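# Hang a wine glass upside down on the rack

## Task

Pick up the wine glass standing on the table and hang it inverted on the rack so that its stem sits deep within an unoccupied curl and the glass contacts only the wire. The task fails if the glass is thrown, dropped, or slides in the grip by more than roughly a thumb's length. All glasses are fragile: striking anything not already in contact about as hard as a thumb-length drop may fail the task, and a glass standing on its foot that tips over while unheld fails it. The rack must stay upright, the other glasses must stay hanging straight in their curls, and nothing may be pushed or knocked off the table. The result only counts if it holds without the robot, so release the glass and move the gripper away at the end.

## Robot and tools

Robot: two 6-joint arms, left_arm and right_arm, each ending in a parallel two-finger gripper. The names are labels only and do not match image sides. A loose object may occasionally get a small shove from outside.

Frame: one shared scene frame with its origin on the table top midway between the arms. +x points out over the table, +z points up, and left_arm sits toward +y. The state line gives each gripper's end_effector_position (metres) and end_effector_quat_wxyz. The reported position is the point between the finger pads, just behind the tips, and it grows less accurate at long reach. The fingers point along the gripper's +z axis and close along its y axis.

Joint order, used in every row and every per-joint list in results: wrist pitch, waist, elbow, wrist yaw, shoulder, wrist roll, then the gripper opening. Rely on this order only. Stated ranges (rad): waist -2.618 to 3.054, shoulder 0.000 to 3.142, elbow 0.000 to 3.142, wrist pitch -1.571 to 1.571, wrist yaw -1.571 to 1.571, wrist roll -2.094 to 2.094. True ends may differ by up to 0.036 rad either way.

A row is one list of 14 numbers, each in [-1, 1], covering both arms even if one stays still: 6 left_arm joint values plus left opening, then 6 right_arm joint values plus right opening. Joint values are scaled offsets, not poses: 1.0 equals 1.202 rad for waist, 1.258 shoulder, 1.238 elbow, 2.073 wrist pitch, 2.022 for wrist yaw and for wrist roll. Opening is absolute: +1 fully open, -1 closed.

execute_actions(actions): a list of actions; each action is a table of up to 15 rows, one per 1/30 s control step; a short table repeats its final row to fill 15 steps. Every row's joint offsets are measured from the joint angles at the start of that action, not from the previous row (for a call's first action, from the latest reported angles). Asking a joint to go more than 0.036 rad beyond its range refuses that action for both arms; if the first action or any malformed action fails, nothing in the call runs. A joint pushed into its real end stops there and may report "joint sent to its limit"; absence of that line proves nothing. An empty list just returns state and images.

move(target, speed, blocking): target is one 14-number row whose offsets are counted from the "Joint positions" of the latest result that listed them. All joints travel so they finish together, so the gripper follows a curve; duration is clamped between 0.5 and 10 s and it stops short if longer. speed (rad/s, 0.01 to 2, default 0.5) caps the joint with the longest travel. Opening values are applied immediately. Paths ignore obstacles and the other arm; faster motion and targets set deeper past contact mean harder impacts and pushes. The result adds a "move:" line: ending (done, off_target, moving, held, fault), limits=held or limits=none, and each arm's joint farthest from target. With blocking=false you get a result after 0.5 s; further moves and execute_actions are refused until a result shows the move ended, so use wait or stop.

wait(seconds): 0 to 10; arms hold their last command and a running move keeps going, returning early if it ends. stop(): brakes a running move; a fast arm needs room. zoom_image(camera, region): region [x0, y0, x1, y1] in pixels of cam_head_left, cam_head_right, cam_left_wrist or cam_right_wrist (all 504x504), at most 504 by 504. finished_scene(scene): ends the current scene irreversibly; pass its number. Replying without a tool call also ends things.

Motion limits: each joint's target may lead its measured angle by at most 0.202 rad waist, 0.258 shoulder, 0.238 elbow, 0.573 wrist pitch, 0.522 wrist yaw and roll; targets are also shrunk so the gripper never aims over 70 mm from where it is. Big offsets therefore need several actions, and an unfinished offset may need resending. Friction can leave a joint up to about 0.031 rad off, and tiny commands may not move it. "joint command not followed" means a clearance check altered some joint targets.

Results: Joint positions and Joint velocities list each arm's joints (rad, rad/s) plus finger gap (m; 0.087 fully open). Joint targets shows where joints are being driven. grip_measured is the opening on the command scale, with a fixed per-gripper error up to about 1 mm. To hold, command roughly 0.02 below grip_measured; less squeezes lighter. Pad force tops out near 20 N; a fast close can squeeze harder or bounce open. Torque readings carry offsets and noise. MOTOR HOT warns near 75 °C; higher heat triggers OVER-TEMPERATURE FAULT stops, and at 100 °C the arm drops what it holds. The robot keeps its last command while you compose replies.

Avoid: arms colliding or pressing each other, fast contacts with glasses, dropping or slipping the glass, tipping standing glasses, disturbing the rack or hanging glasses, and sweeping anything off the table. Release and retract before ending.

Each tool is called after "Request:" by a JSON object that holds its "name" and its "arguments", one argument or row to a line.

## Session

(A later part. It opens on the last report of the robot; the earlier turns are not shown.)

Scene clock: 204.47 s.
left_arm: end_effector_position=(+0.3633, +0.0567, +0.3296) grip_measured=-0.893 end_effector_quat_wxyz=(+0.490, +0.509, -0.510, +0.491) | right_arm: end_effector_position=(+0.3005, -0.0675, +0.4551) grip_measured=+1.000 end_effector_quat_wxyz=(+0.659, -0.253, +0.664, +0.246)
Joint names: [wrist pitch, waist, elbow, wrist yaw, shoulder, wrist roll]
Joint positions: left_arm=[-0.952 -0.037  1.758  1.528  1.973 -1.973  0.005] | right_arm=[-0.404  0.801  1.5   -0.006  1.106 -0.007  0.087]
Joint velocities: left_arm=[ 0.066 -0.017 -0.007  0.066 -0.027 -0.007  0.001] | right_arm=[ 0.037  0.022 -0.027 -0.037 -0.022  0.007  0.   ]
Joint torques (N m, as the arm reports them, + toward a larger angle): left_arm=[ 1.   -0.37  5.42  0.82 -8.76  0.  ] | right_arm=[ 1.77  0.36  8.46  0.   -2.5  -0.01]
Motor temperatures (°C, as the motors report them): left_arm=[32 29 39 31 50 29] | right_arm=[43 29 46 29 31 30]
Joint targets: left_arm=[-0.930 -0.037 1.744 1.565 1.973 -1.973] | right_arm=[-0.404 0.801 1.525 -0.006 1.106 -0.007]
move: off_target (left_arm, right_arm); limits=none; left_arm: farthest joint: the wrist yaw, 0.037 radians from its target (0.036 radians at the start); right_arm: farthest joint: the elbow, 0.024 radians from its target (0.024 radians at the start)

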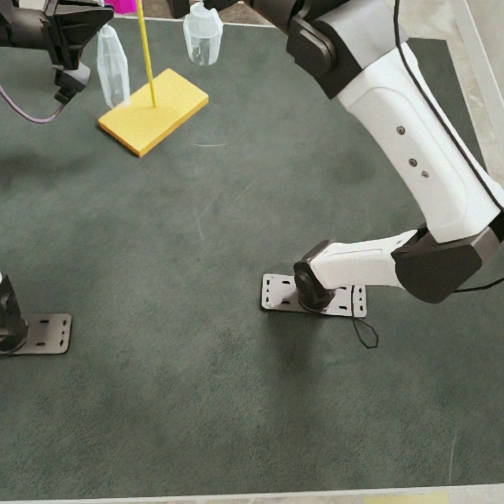

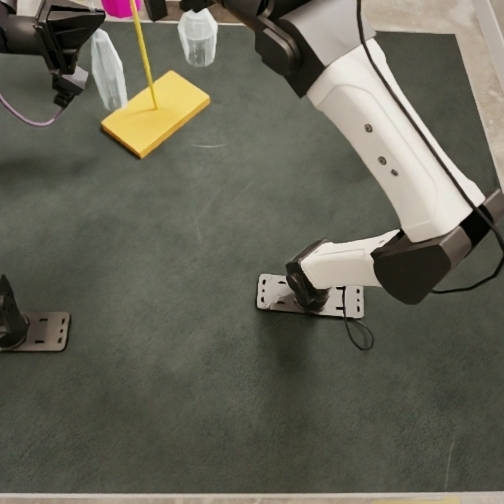

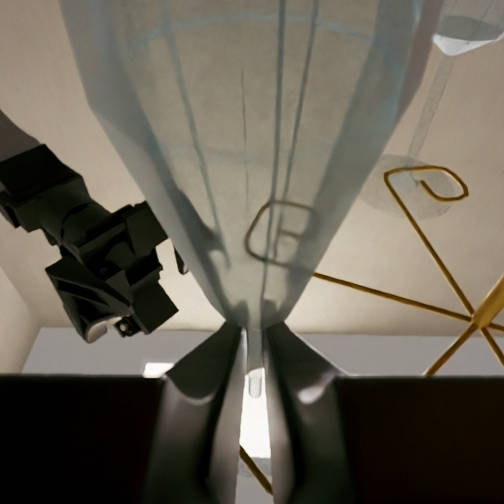

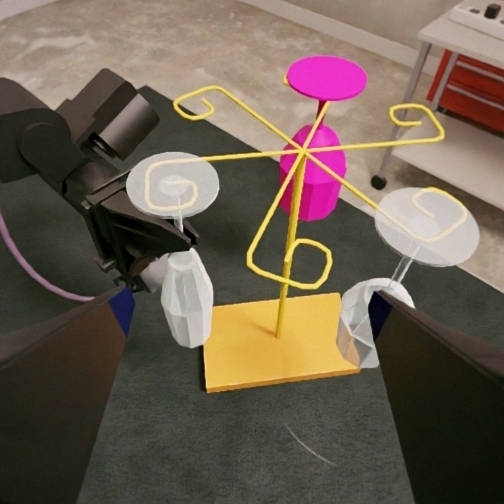

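Good. Release slowly.

Request:
{"name": "execute_actions", "arguments": {
  "actions": [
    [[0,0,0,0,0,0,-0.87,0,0,0.02,0,0,0,1]],
    [[0,0,0,0,0,0,-0.8,0,0,0.02,0,0,0,1]],
    [[0,0,0,0,0,0,-0.6,0,0,0.02,0,0,0,1]],
    [[0,0,0,0,0,0,-0.2,0,0,0.02,0,0,0,1]],
    [[0,0,0,0,0,0,0.3,0,0,0.02,0,0,0,1]],
    [[0,0,0,0,0,0,0.3,0,0,0.02,0,0,0,1]]
  ]
}}

Request:
{"name": "zoom_image", "arguments": {
  "camera": "cam_right_wrist",
  "region": [60,110,280,330]
}}

Scene clock: 209.27 s.
left_arm: end_effector_position=(+0.3635, +0.0566, +0.3292) grip_measured=+0.300 end_effector_quat_wxyz=(+0.489, +0.510, -0.511, +0.490) | right_arm: end_effector_position=(+0.3005, -0.0675, +0.4551) grip_measured=+1.000 end_effector_quat_wxyz=(+0.659, -0.253, +0.664, +0.246)
Joint names: [wrist pitch, waist, elbow, wrist yaw, shoulder, wrist roll]
Joint positions: left_arm=[-0.952 -0.037  1.758  1.526  1.973 -1.973  0.057] | right_arm=[-0.404  0.801  1.5   -0.006  1.106 -0.007  0.087]
Joint velocities: left_arm=[-0.007  0.007  0.012 -0.022  0.017 -0.081 -0.001] | right_arm=[ 0.022 -0.022 -0.007 -0.051 -0.017  0.022  0.   ]
Joint torques (N m, as the arm reports them, + toward a larger angle): left_arm=[ 0.79 -0.4   6.71  0.43 -8.64  0.  ] | right_arm=[ 1.77  0.39  8.46  0.   -2.56 -0.01]
Motor temperatures (°C, as the motors report them): left_arm=[32 29 39 31 50 29] | right_arm=[43 29 46 29 31 30]
Joint targets: left_arm=[-0.952 -0.037 1.758 1.526 1.973 -1.973] | right_arm=[-0.404 0.801 1.525 -0.006 1.106 -0.007]

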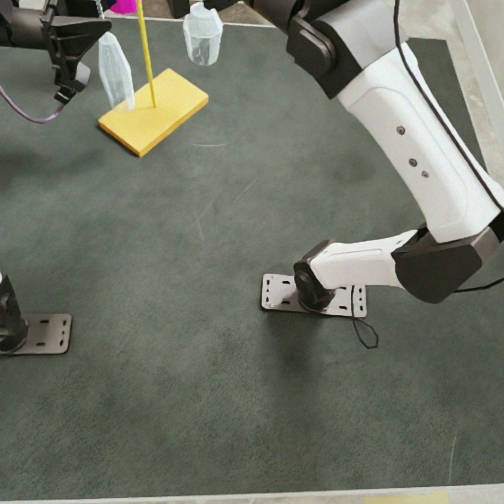

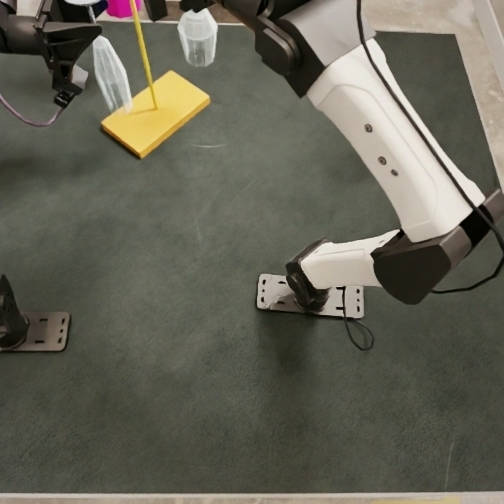

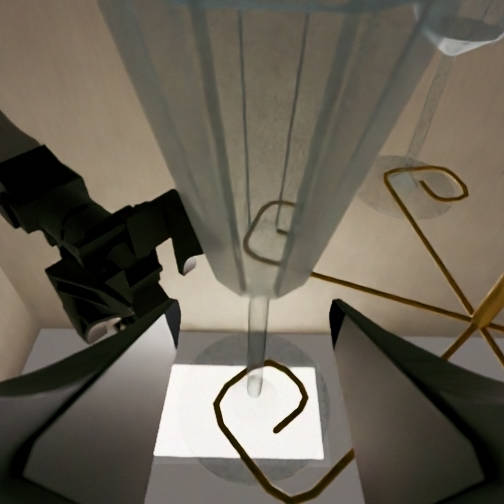

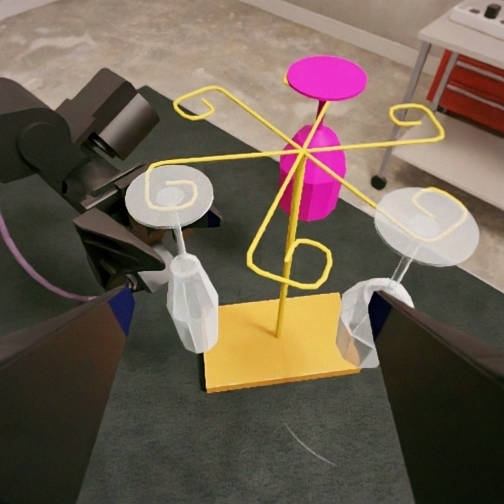

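Region (60, 110, 280, 330) of cam_right_wrist's 504x504 image, scaled by 2.291, with more detail than that image has.

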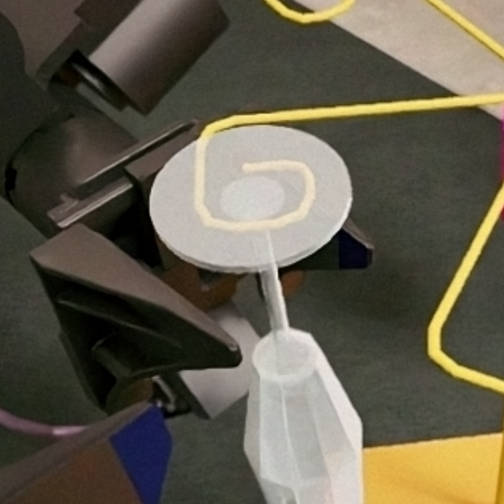

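Request:
{"name": "execute_actions", "arguments": {
  "actions": [
    [[0,0,0,0,0,0,-0.3,0,0,0.02,0,0,0,1]],
    [[0,0,0,0,0,0,-0.7,0,0,0.02,0,0,0,1]],
    [[0,0,0,0,0,0,-0.85,0,0,0.02,0,0,0,1]],
    [[0,0,0,0,0,0,-0.93,0,0,0.02,0,0,0,1]],
    [[0,0,0,0,0,0,-0.93,0,0,0.02,0,0,0,1]]
  ]
}}

Request:
{"name": "move", "arguments": {
  "target": [0,0.022,0.036,0.015,0,0,-0.93, 0,0,0.02,0,0,0,1],
  "speed": 0.03
}}

Request:
{"name": "execute_actions", "arguments": {
  "actions": [
    [[0,0,0,0,0,0,-0.87,0,0,0.02,0,0,0,1]],
    [[0,0,0,0,0,0,-0.8,0,0,0.02,0,0,0,1]],
    [[0,0,0,0,0,0,-0.5,0,0,0.02,0,0,0,1]],
    [[0,0,0,0,0,0,0.3,0,0,0.02,0,0,0,1]],
    [[0,0,0,0,0,0,0.3,0,0,0.02,0,0,0,1]]
  ]
}}

Request:
{"name": "zoom_image", "arguments": {
  "camera": "cam_right_wrist",
  "region": [60,110,280,330]
}}

Scene clock: 216.53 s.
left_arm: end_effector_position=(+0.3633, +0.0566, +0.3295) grip_measured=-0.902 end_effector_quat_wxyz=(+0.489, +0.509, -0.511, +0.491) | right_arm: end_effector_position=(+0.3005, -0.0675, +0.4551) grip_measured=+1.000 end_effector_quat_wxyz=(+0.659, -0.253, +0.664, +0.246)
Joint names: [wrist pitch, waist, elbow, wrist yaw, shoulder, wrist roll]
Joint positions: left_arm=[-0.952 -0.037  1.758  1.527  1.973 -1.972  0.004] | right_arm=[-0.404  0.801  1.5   -0.006  1.106 -0.007  0.087]
Joint velocities: left_arm=[-0.022 -0.002  0.002 -0.081 -0.027 -0.007 -0.001] | right_arm=[-0.007  0.002  0.002  0.081 -0.012 -0.051  0.   ]
Joint torques (N m, as the arm reports them, + toward a larger angle): left_arm=[ 0.8  -0.32  6.67  0.48 -8.59  0.01] | right_arm=[ 1.76  0.38  8.39  0.   -2.53 -0.03]
Motor temperatures (°C, as the motors report them): left_arm=[32 29 39 31 50 29] | right_arm=[43 29 46 29 31 30]
Joint targets: left_arm=[-0.952 -0.037 1.758 1.527 1.973 -1.972] | right_arm=[-0.404 0.801 1.525 -0.006 1.106 -0.007]

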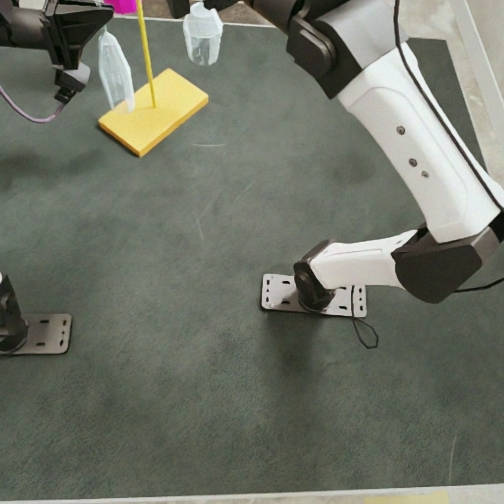

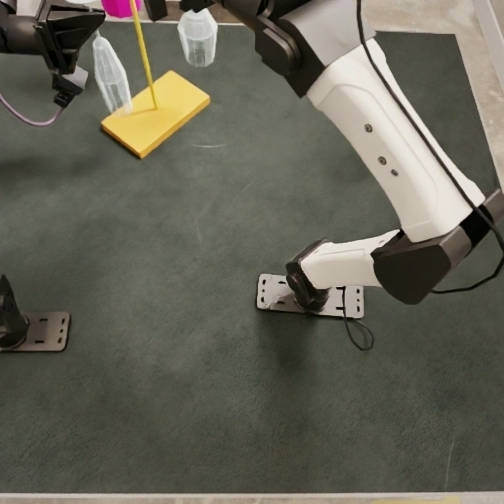

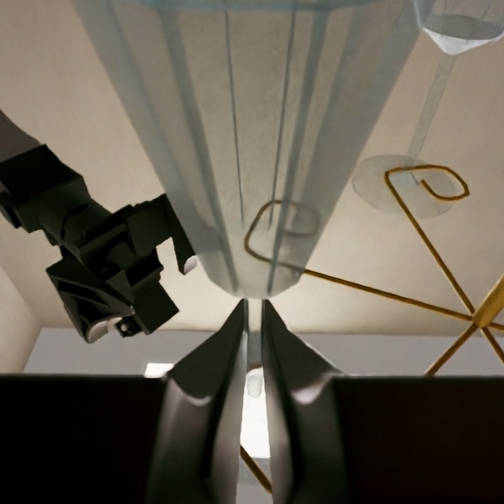

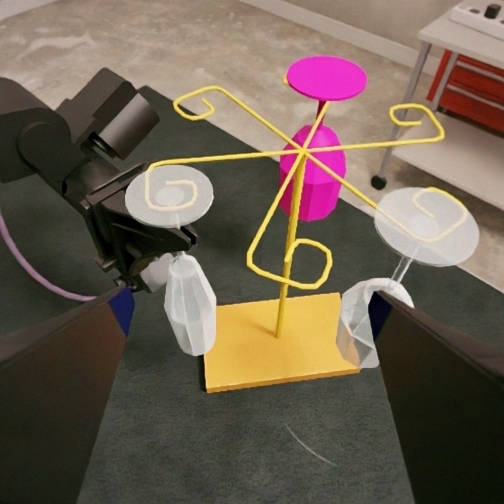

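Scene clock: 218.33 s.
left_arm: end_effector_position=(+0.3668, +0.0641, +0.3331) grip_measured=-0.902 end_effector_quat_wxyz=(+0.482, +0.510, -0.509, +0.498) | right_arm: end_effector_position=(+0.3005, -0.0675, +0.4551) grip_measured=+1.000 end_effector_quat_wxyz=(+0.659, -0.253, +0.664, +0.246)
Joint names: [wrist pitch, waist, elbow, wrist yaw, shoulder, wrist roll]
Joint positions: left_arm=[-0.952 -0.018  1.77   1.529  1.973 -1.972  0.004] | right_arm=[-0.404  0.801  1.5   -0.006  1.106 -0.007  0.087]
Joint velocities: left_arm=[-0.022  0.002  0.007  0.037 -0.002 -0.007 -0.001] | right_arm=[ 0.051 -0.027  0.002 -0.007  0.007  0.066  0.   ]
Joint torques (N m, as the arm reports them, + toward a larger angle): left_arm=[ 0.79  0.25  8.99  0.78 -8.88  0.03] | right_arm=[ 1.76  0.36  8.41 -0.01 -2.52 -0.03]
Motor temperatures (°C, as the motors report them): left_arm=[32 29 39 31 50 29] | right_arm=[44 29 46 29 31 30]
Joint targets: left_arm=[-0.952 -0.010 1.803 1.557 1.973 -1.972] | right_arm=[-0.404 0.801 1.525 -0.006 1.106 -0.007]
move: off_target (left_arm, right_arm); limits=none; left_arm: farthest joint: the elbow, 0.033 radians from its target (0.045 radians at the start); right_arm: farthest joint: the elbow, 0.024 radians from its target (0.024 radians at the start)

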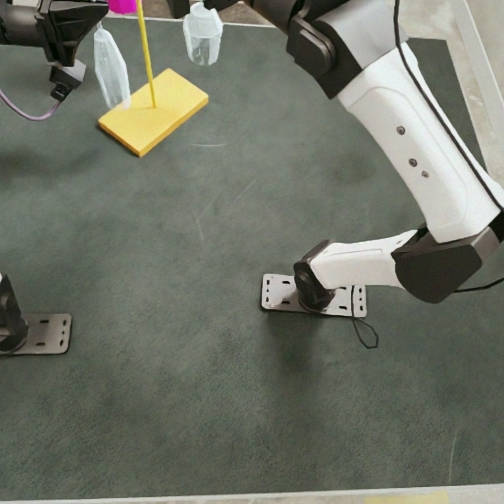

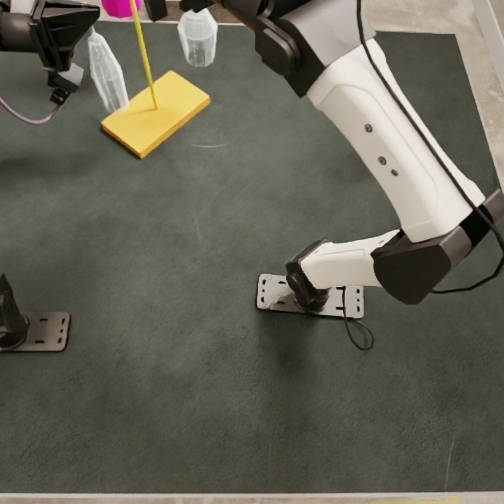

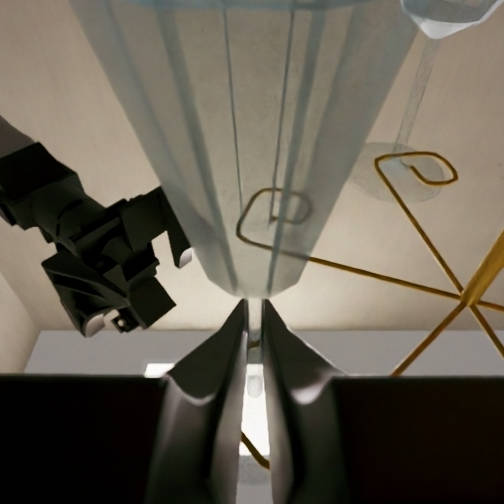

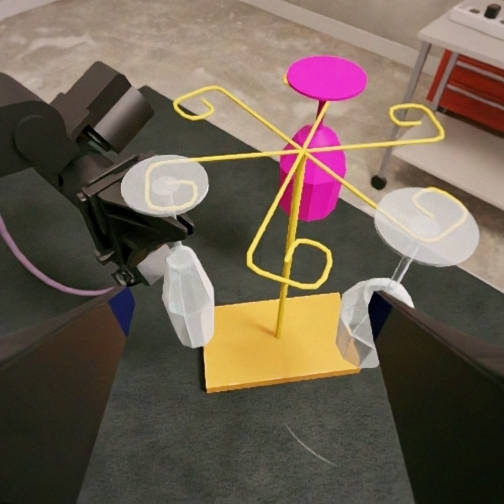

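Scene clock: 220.83 s.
left_arm: end_effector_position=(+0.3669, +0.0641, +0.3329) grip_measured=+0.300 end_effector_quat_wxyz=(+0.482, +0.511, -0.509, +0.498) | right_arm: end_effector_position=(+0.3005, -0.0675, +0.4551) grip_measured=+1.000 end_effector_quat_wxyz=(+0.659, -0.253, +0.664, +0.246)
Joint names: [wrist pitch, waist, elbow, wrist yaw, shoulder, wrist roll]
Joint positions: left_arm=[-0.952 -0.018  1.77   1.528  1.973 -1.971  0.057] | right_arm=[-0.404  0.801  1.5   -0.006  1.106 -0.007  0.087]
Joint velocities: left_arm=[ 0.007 -0.012 -0.002 -0.022 -0.022 -0.022 -0.   ] | right_arm=[-0.081 -0.012  0.002 -0.037  0.007 -0.007  0.   ]
Joint torques (N m, as the arm reports them, + toward a larger angle): left_arm=[ 0.8  -0.4   6.73  0.43 -8.62  0.07] | right_arm=[ 1.78  0.44  8.44 -0.01 -2.49 -0.03]
Motor temperatures (°C, as the motors report them): left_arm=[32 29 39 31 50 29] | right_arm=[44 29 47 29 31 30]
Joint targets: left_arm=[-0.952 -0.018 1.770 1.528 1.973 -1.971] | right_arm=[-0.404 0.801 1.525 -0.006 1.106 -0.007]

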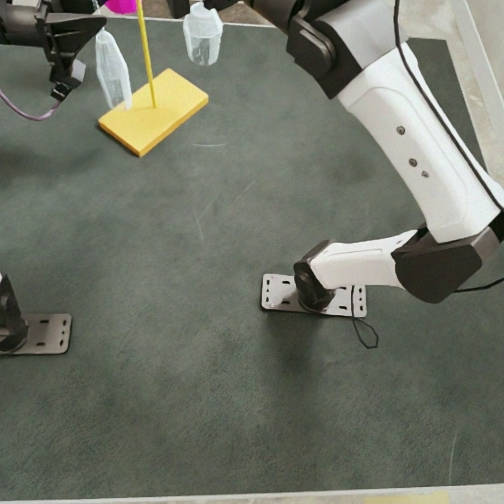

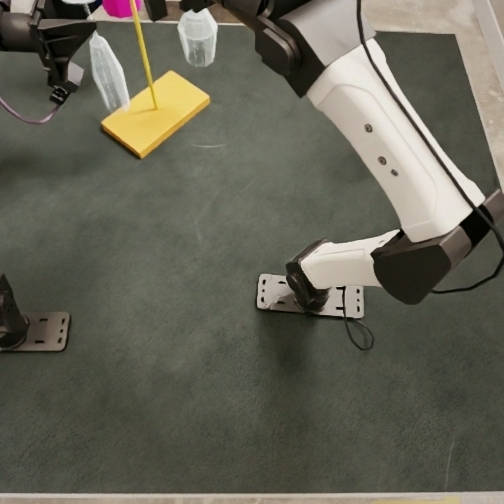

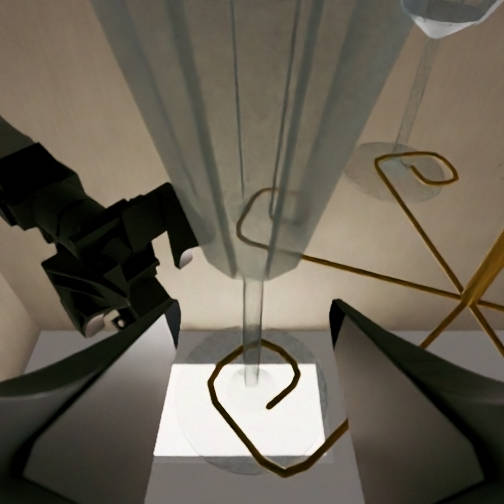

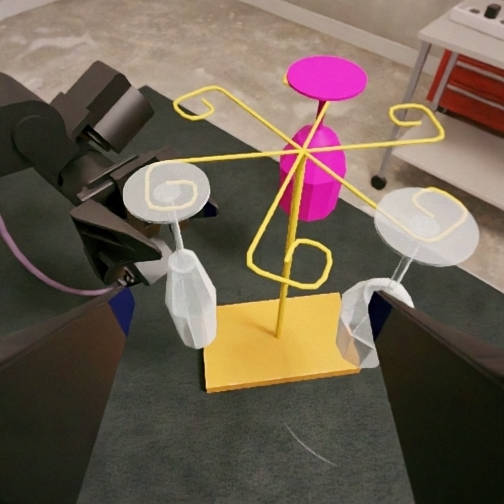

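Region (60, 110, 280, 330) of cam_right_wrist's 504x504 image, scaled by 2.291, with more detail than that image has.

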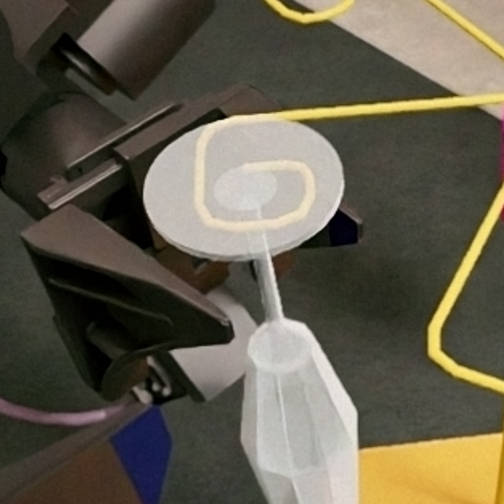

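Request:
{"name": "move", "arguments": {
  "target": [0,0.3,0.027,0,0,0,1, 0,-0.5,0.02,0,0,0,1],
  "speed": 0.3
}}

Scene clock: 224.97 s.
left_arm: end_effector_position=(+0.4028, +0.2174, +0.3329) grip_measured=+0.997 end_effector_quat_wxyz=(+0.386, +0.593, -0.410, +0.576) | right_arm: end_effector_position=(+0.3848, -0.2557, +0.4551) grip_measured=+1.000 end_effector_quat_wxyz=(+0.702, -0.048, +0.709, +0.043)
Joint names: [wrist pitch, waist, elbow, wrist yaw, shoulder, wrist roll]
Joint positions: left_arm=[-0.952  0.338  1.77   1.528  1.973 -1.971  0.087] | right_arm=[-0.404  0.21   1.5   -0.007  1.106 -0.007  0.087]
Joint velocities: left_arm=[ 0.066  0.002  0.002  0.022 -0.007  0.037  0.   ] | right_arm=[ 0.007 -0.022 -0.007 -0.007  0.012 -0.007  0.   ]
Joint torques (N m, as the arm reports them, + toward a larger angle): left_arm=[ 0.86 -0.08  9.37  0.43 -8.63  0.  ] | right_arm=[ 1.76 -0.48  8.41  0.   -2.52 -0.01]
Motor temperatures (°C, as the motors report them): left_arm=[32 29 39 31 50 29] | right_arm=[44 29 47 29 31 30]
Joint targets: left_arm=[-0.952 0.342 1.803 1.528 1.973 -1.971] | right_arm=[-0.404 0.200 1.525 -0.006 1.106 -0.007]
move: off_target (left_arm, right_arm); limits=none; left_arm: farthest joint: the elbow, 0.034 radians from its target (0.034 radians at the start); right_arm: farthest joint: the elbow, 0.024 radians from its target (0.024 radians at the start)

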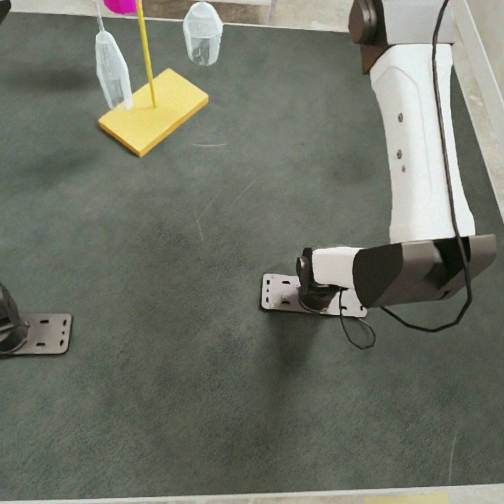

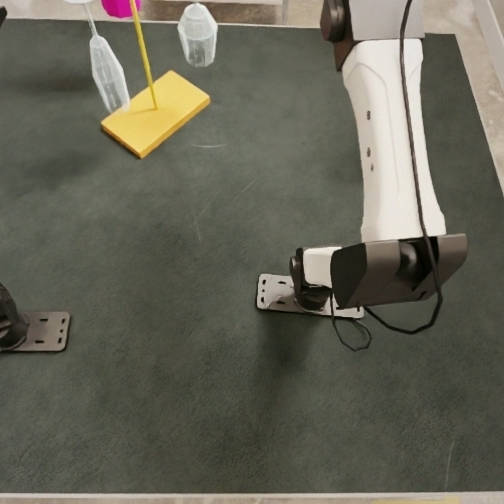

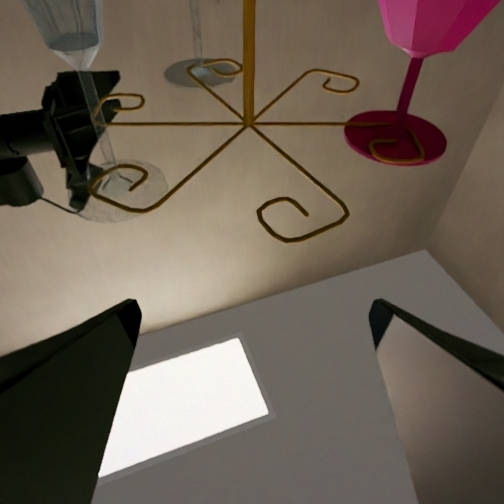

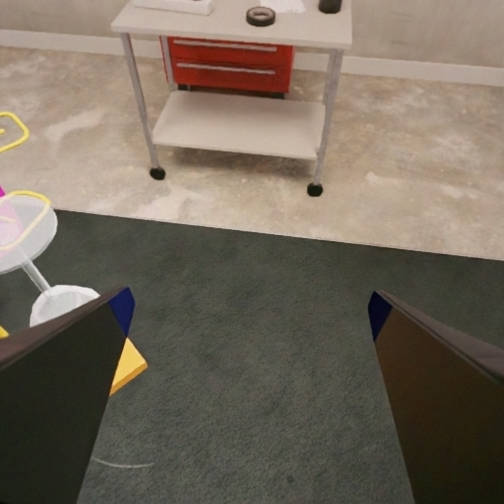

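Request:
{"name": "move", "arguments": {
  "target": [0,0.1,-0.3,0,-0.5,0,1, 0,-0.2,0,0,-0.1,0,1],
  "speed": 1
}}

Request:
{"name": "finished_scene", "arguments": {
  "scene": 1
}}

Scene clock: 227.50 s.
left_arm: end_effector_position=(+0.2558, +0.1922, +0.4234) grip_measured=+0.997 end_effector_quat_wxyz=(+0.268, +0.561, -0.451, +0.641) | right_arm: end_effector_position=(+0.3438, -0.3326, +0.4917) grip_measured=+1.000 end_effector_quat_wxyz=(+0.743, +0.031, +0.667, -0.040)
Joint names: [wrist pitch, waist, elbow, wrist yaw, shoulder, wrist roll]
Joint positions: left_arm=[-0.955  0.448  1.417  1.525  1.351 -1.971  0.087] | right_arm=[-0.403 -0.021  1.5   -0.007  0.989 -0.007  0.087]
Joint velocities: left_arm=[-0.051 -0.007  0.002  0.007 -0.027 -0.007 -0.001] | right_arm=[ 0.022 -0.007 -0.017 -0.051 -0.012 -0.051  0.   ]
Joint torques (N m, as the arm reports them, + toward a larger angle): left_arm=[ 1.14  0.5   5.33  0.44 -4.11  0.06] | right_arm=[ 1.72 -0.44  6.03 -0.01 -1.66 -0.02]
Motor temperatures (°C, as the motors report them): left_arm=[32 29 40 31 50 29] | right_arm=[44 29 47 29 31 30]
Joint targets: left_arm=[-0.953 0.458 1.398 1.528 1.344 -1.971] | right_arm=[-0.404 -0.031 1.500 -0.007 0.980 -0.007]
move: done; limits=none; left_arm: farthest joint: the elbow, 0.018 radians from its target (0.371 radians at the start); right_arm: farthest joint: the waist, 0.009 radians from its target (0.240 radians at the start)

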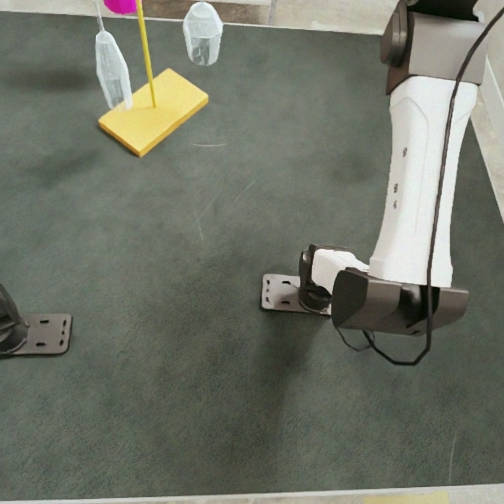

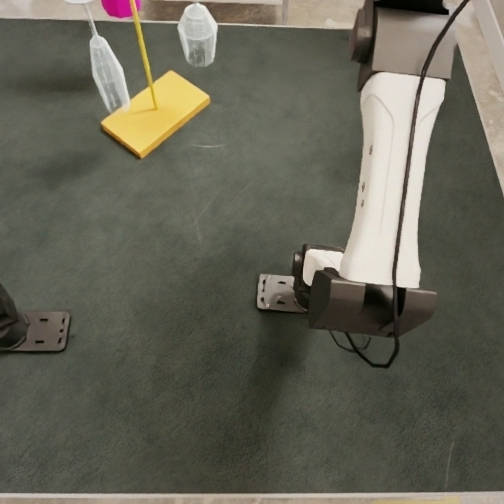

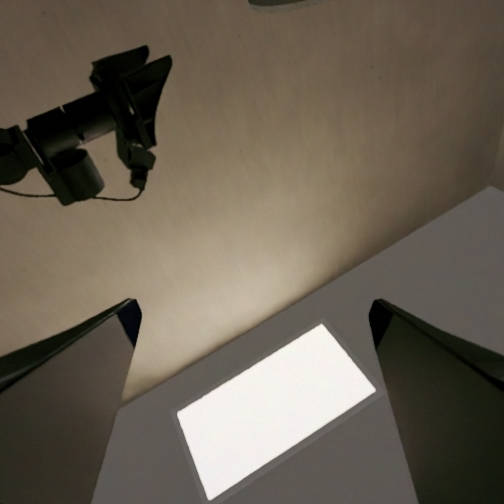

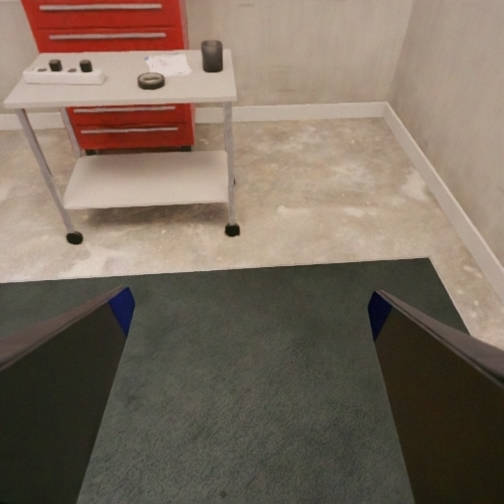

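The scene is finished: the task was done.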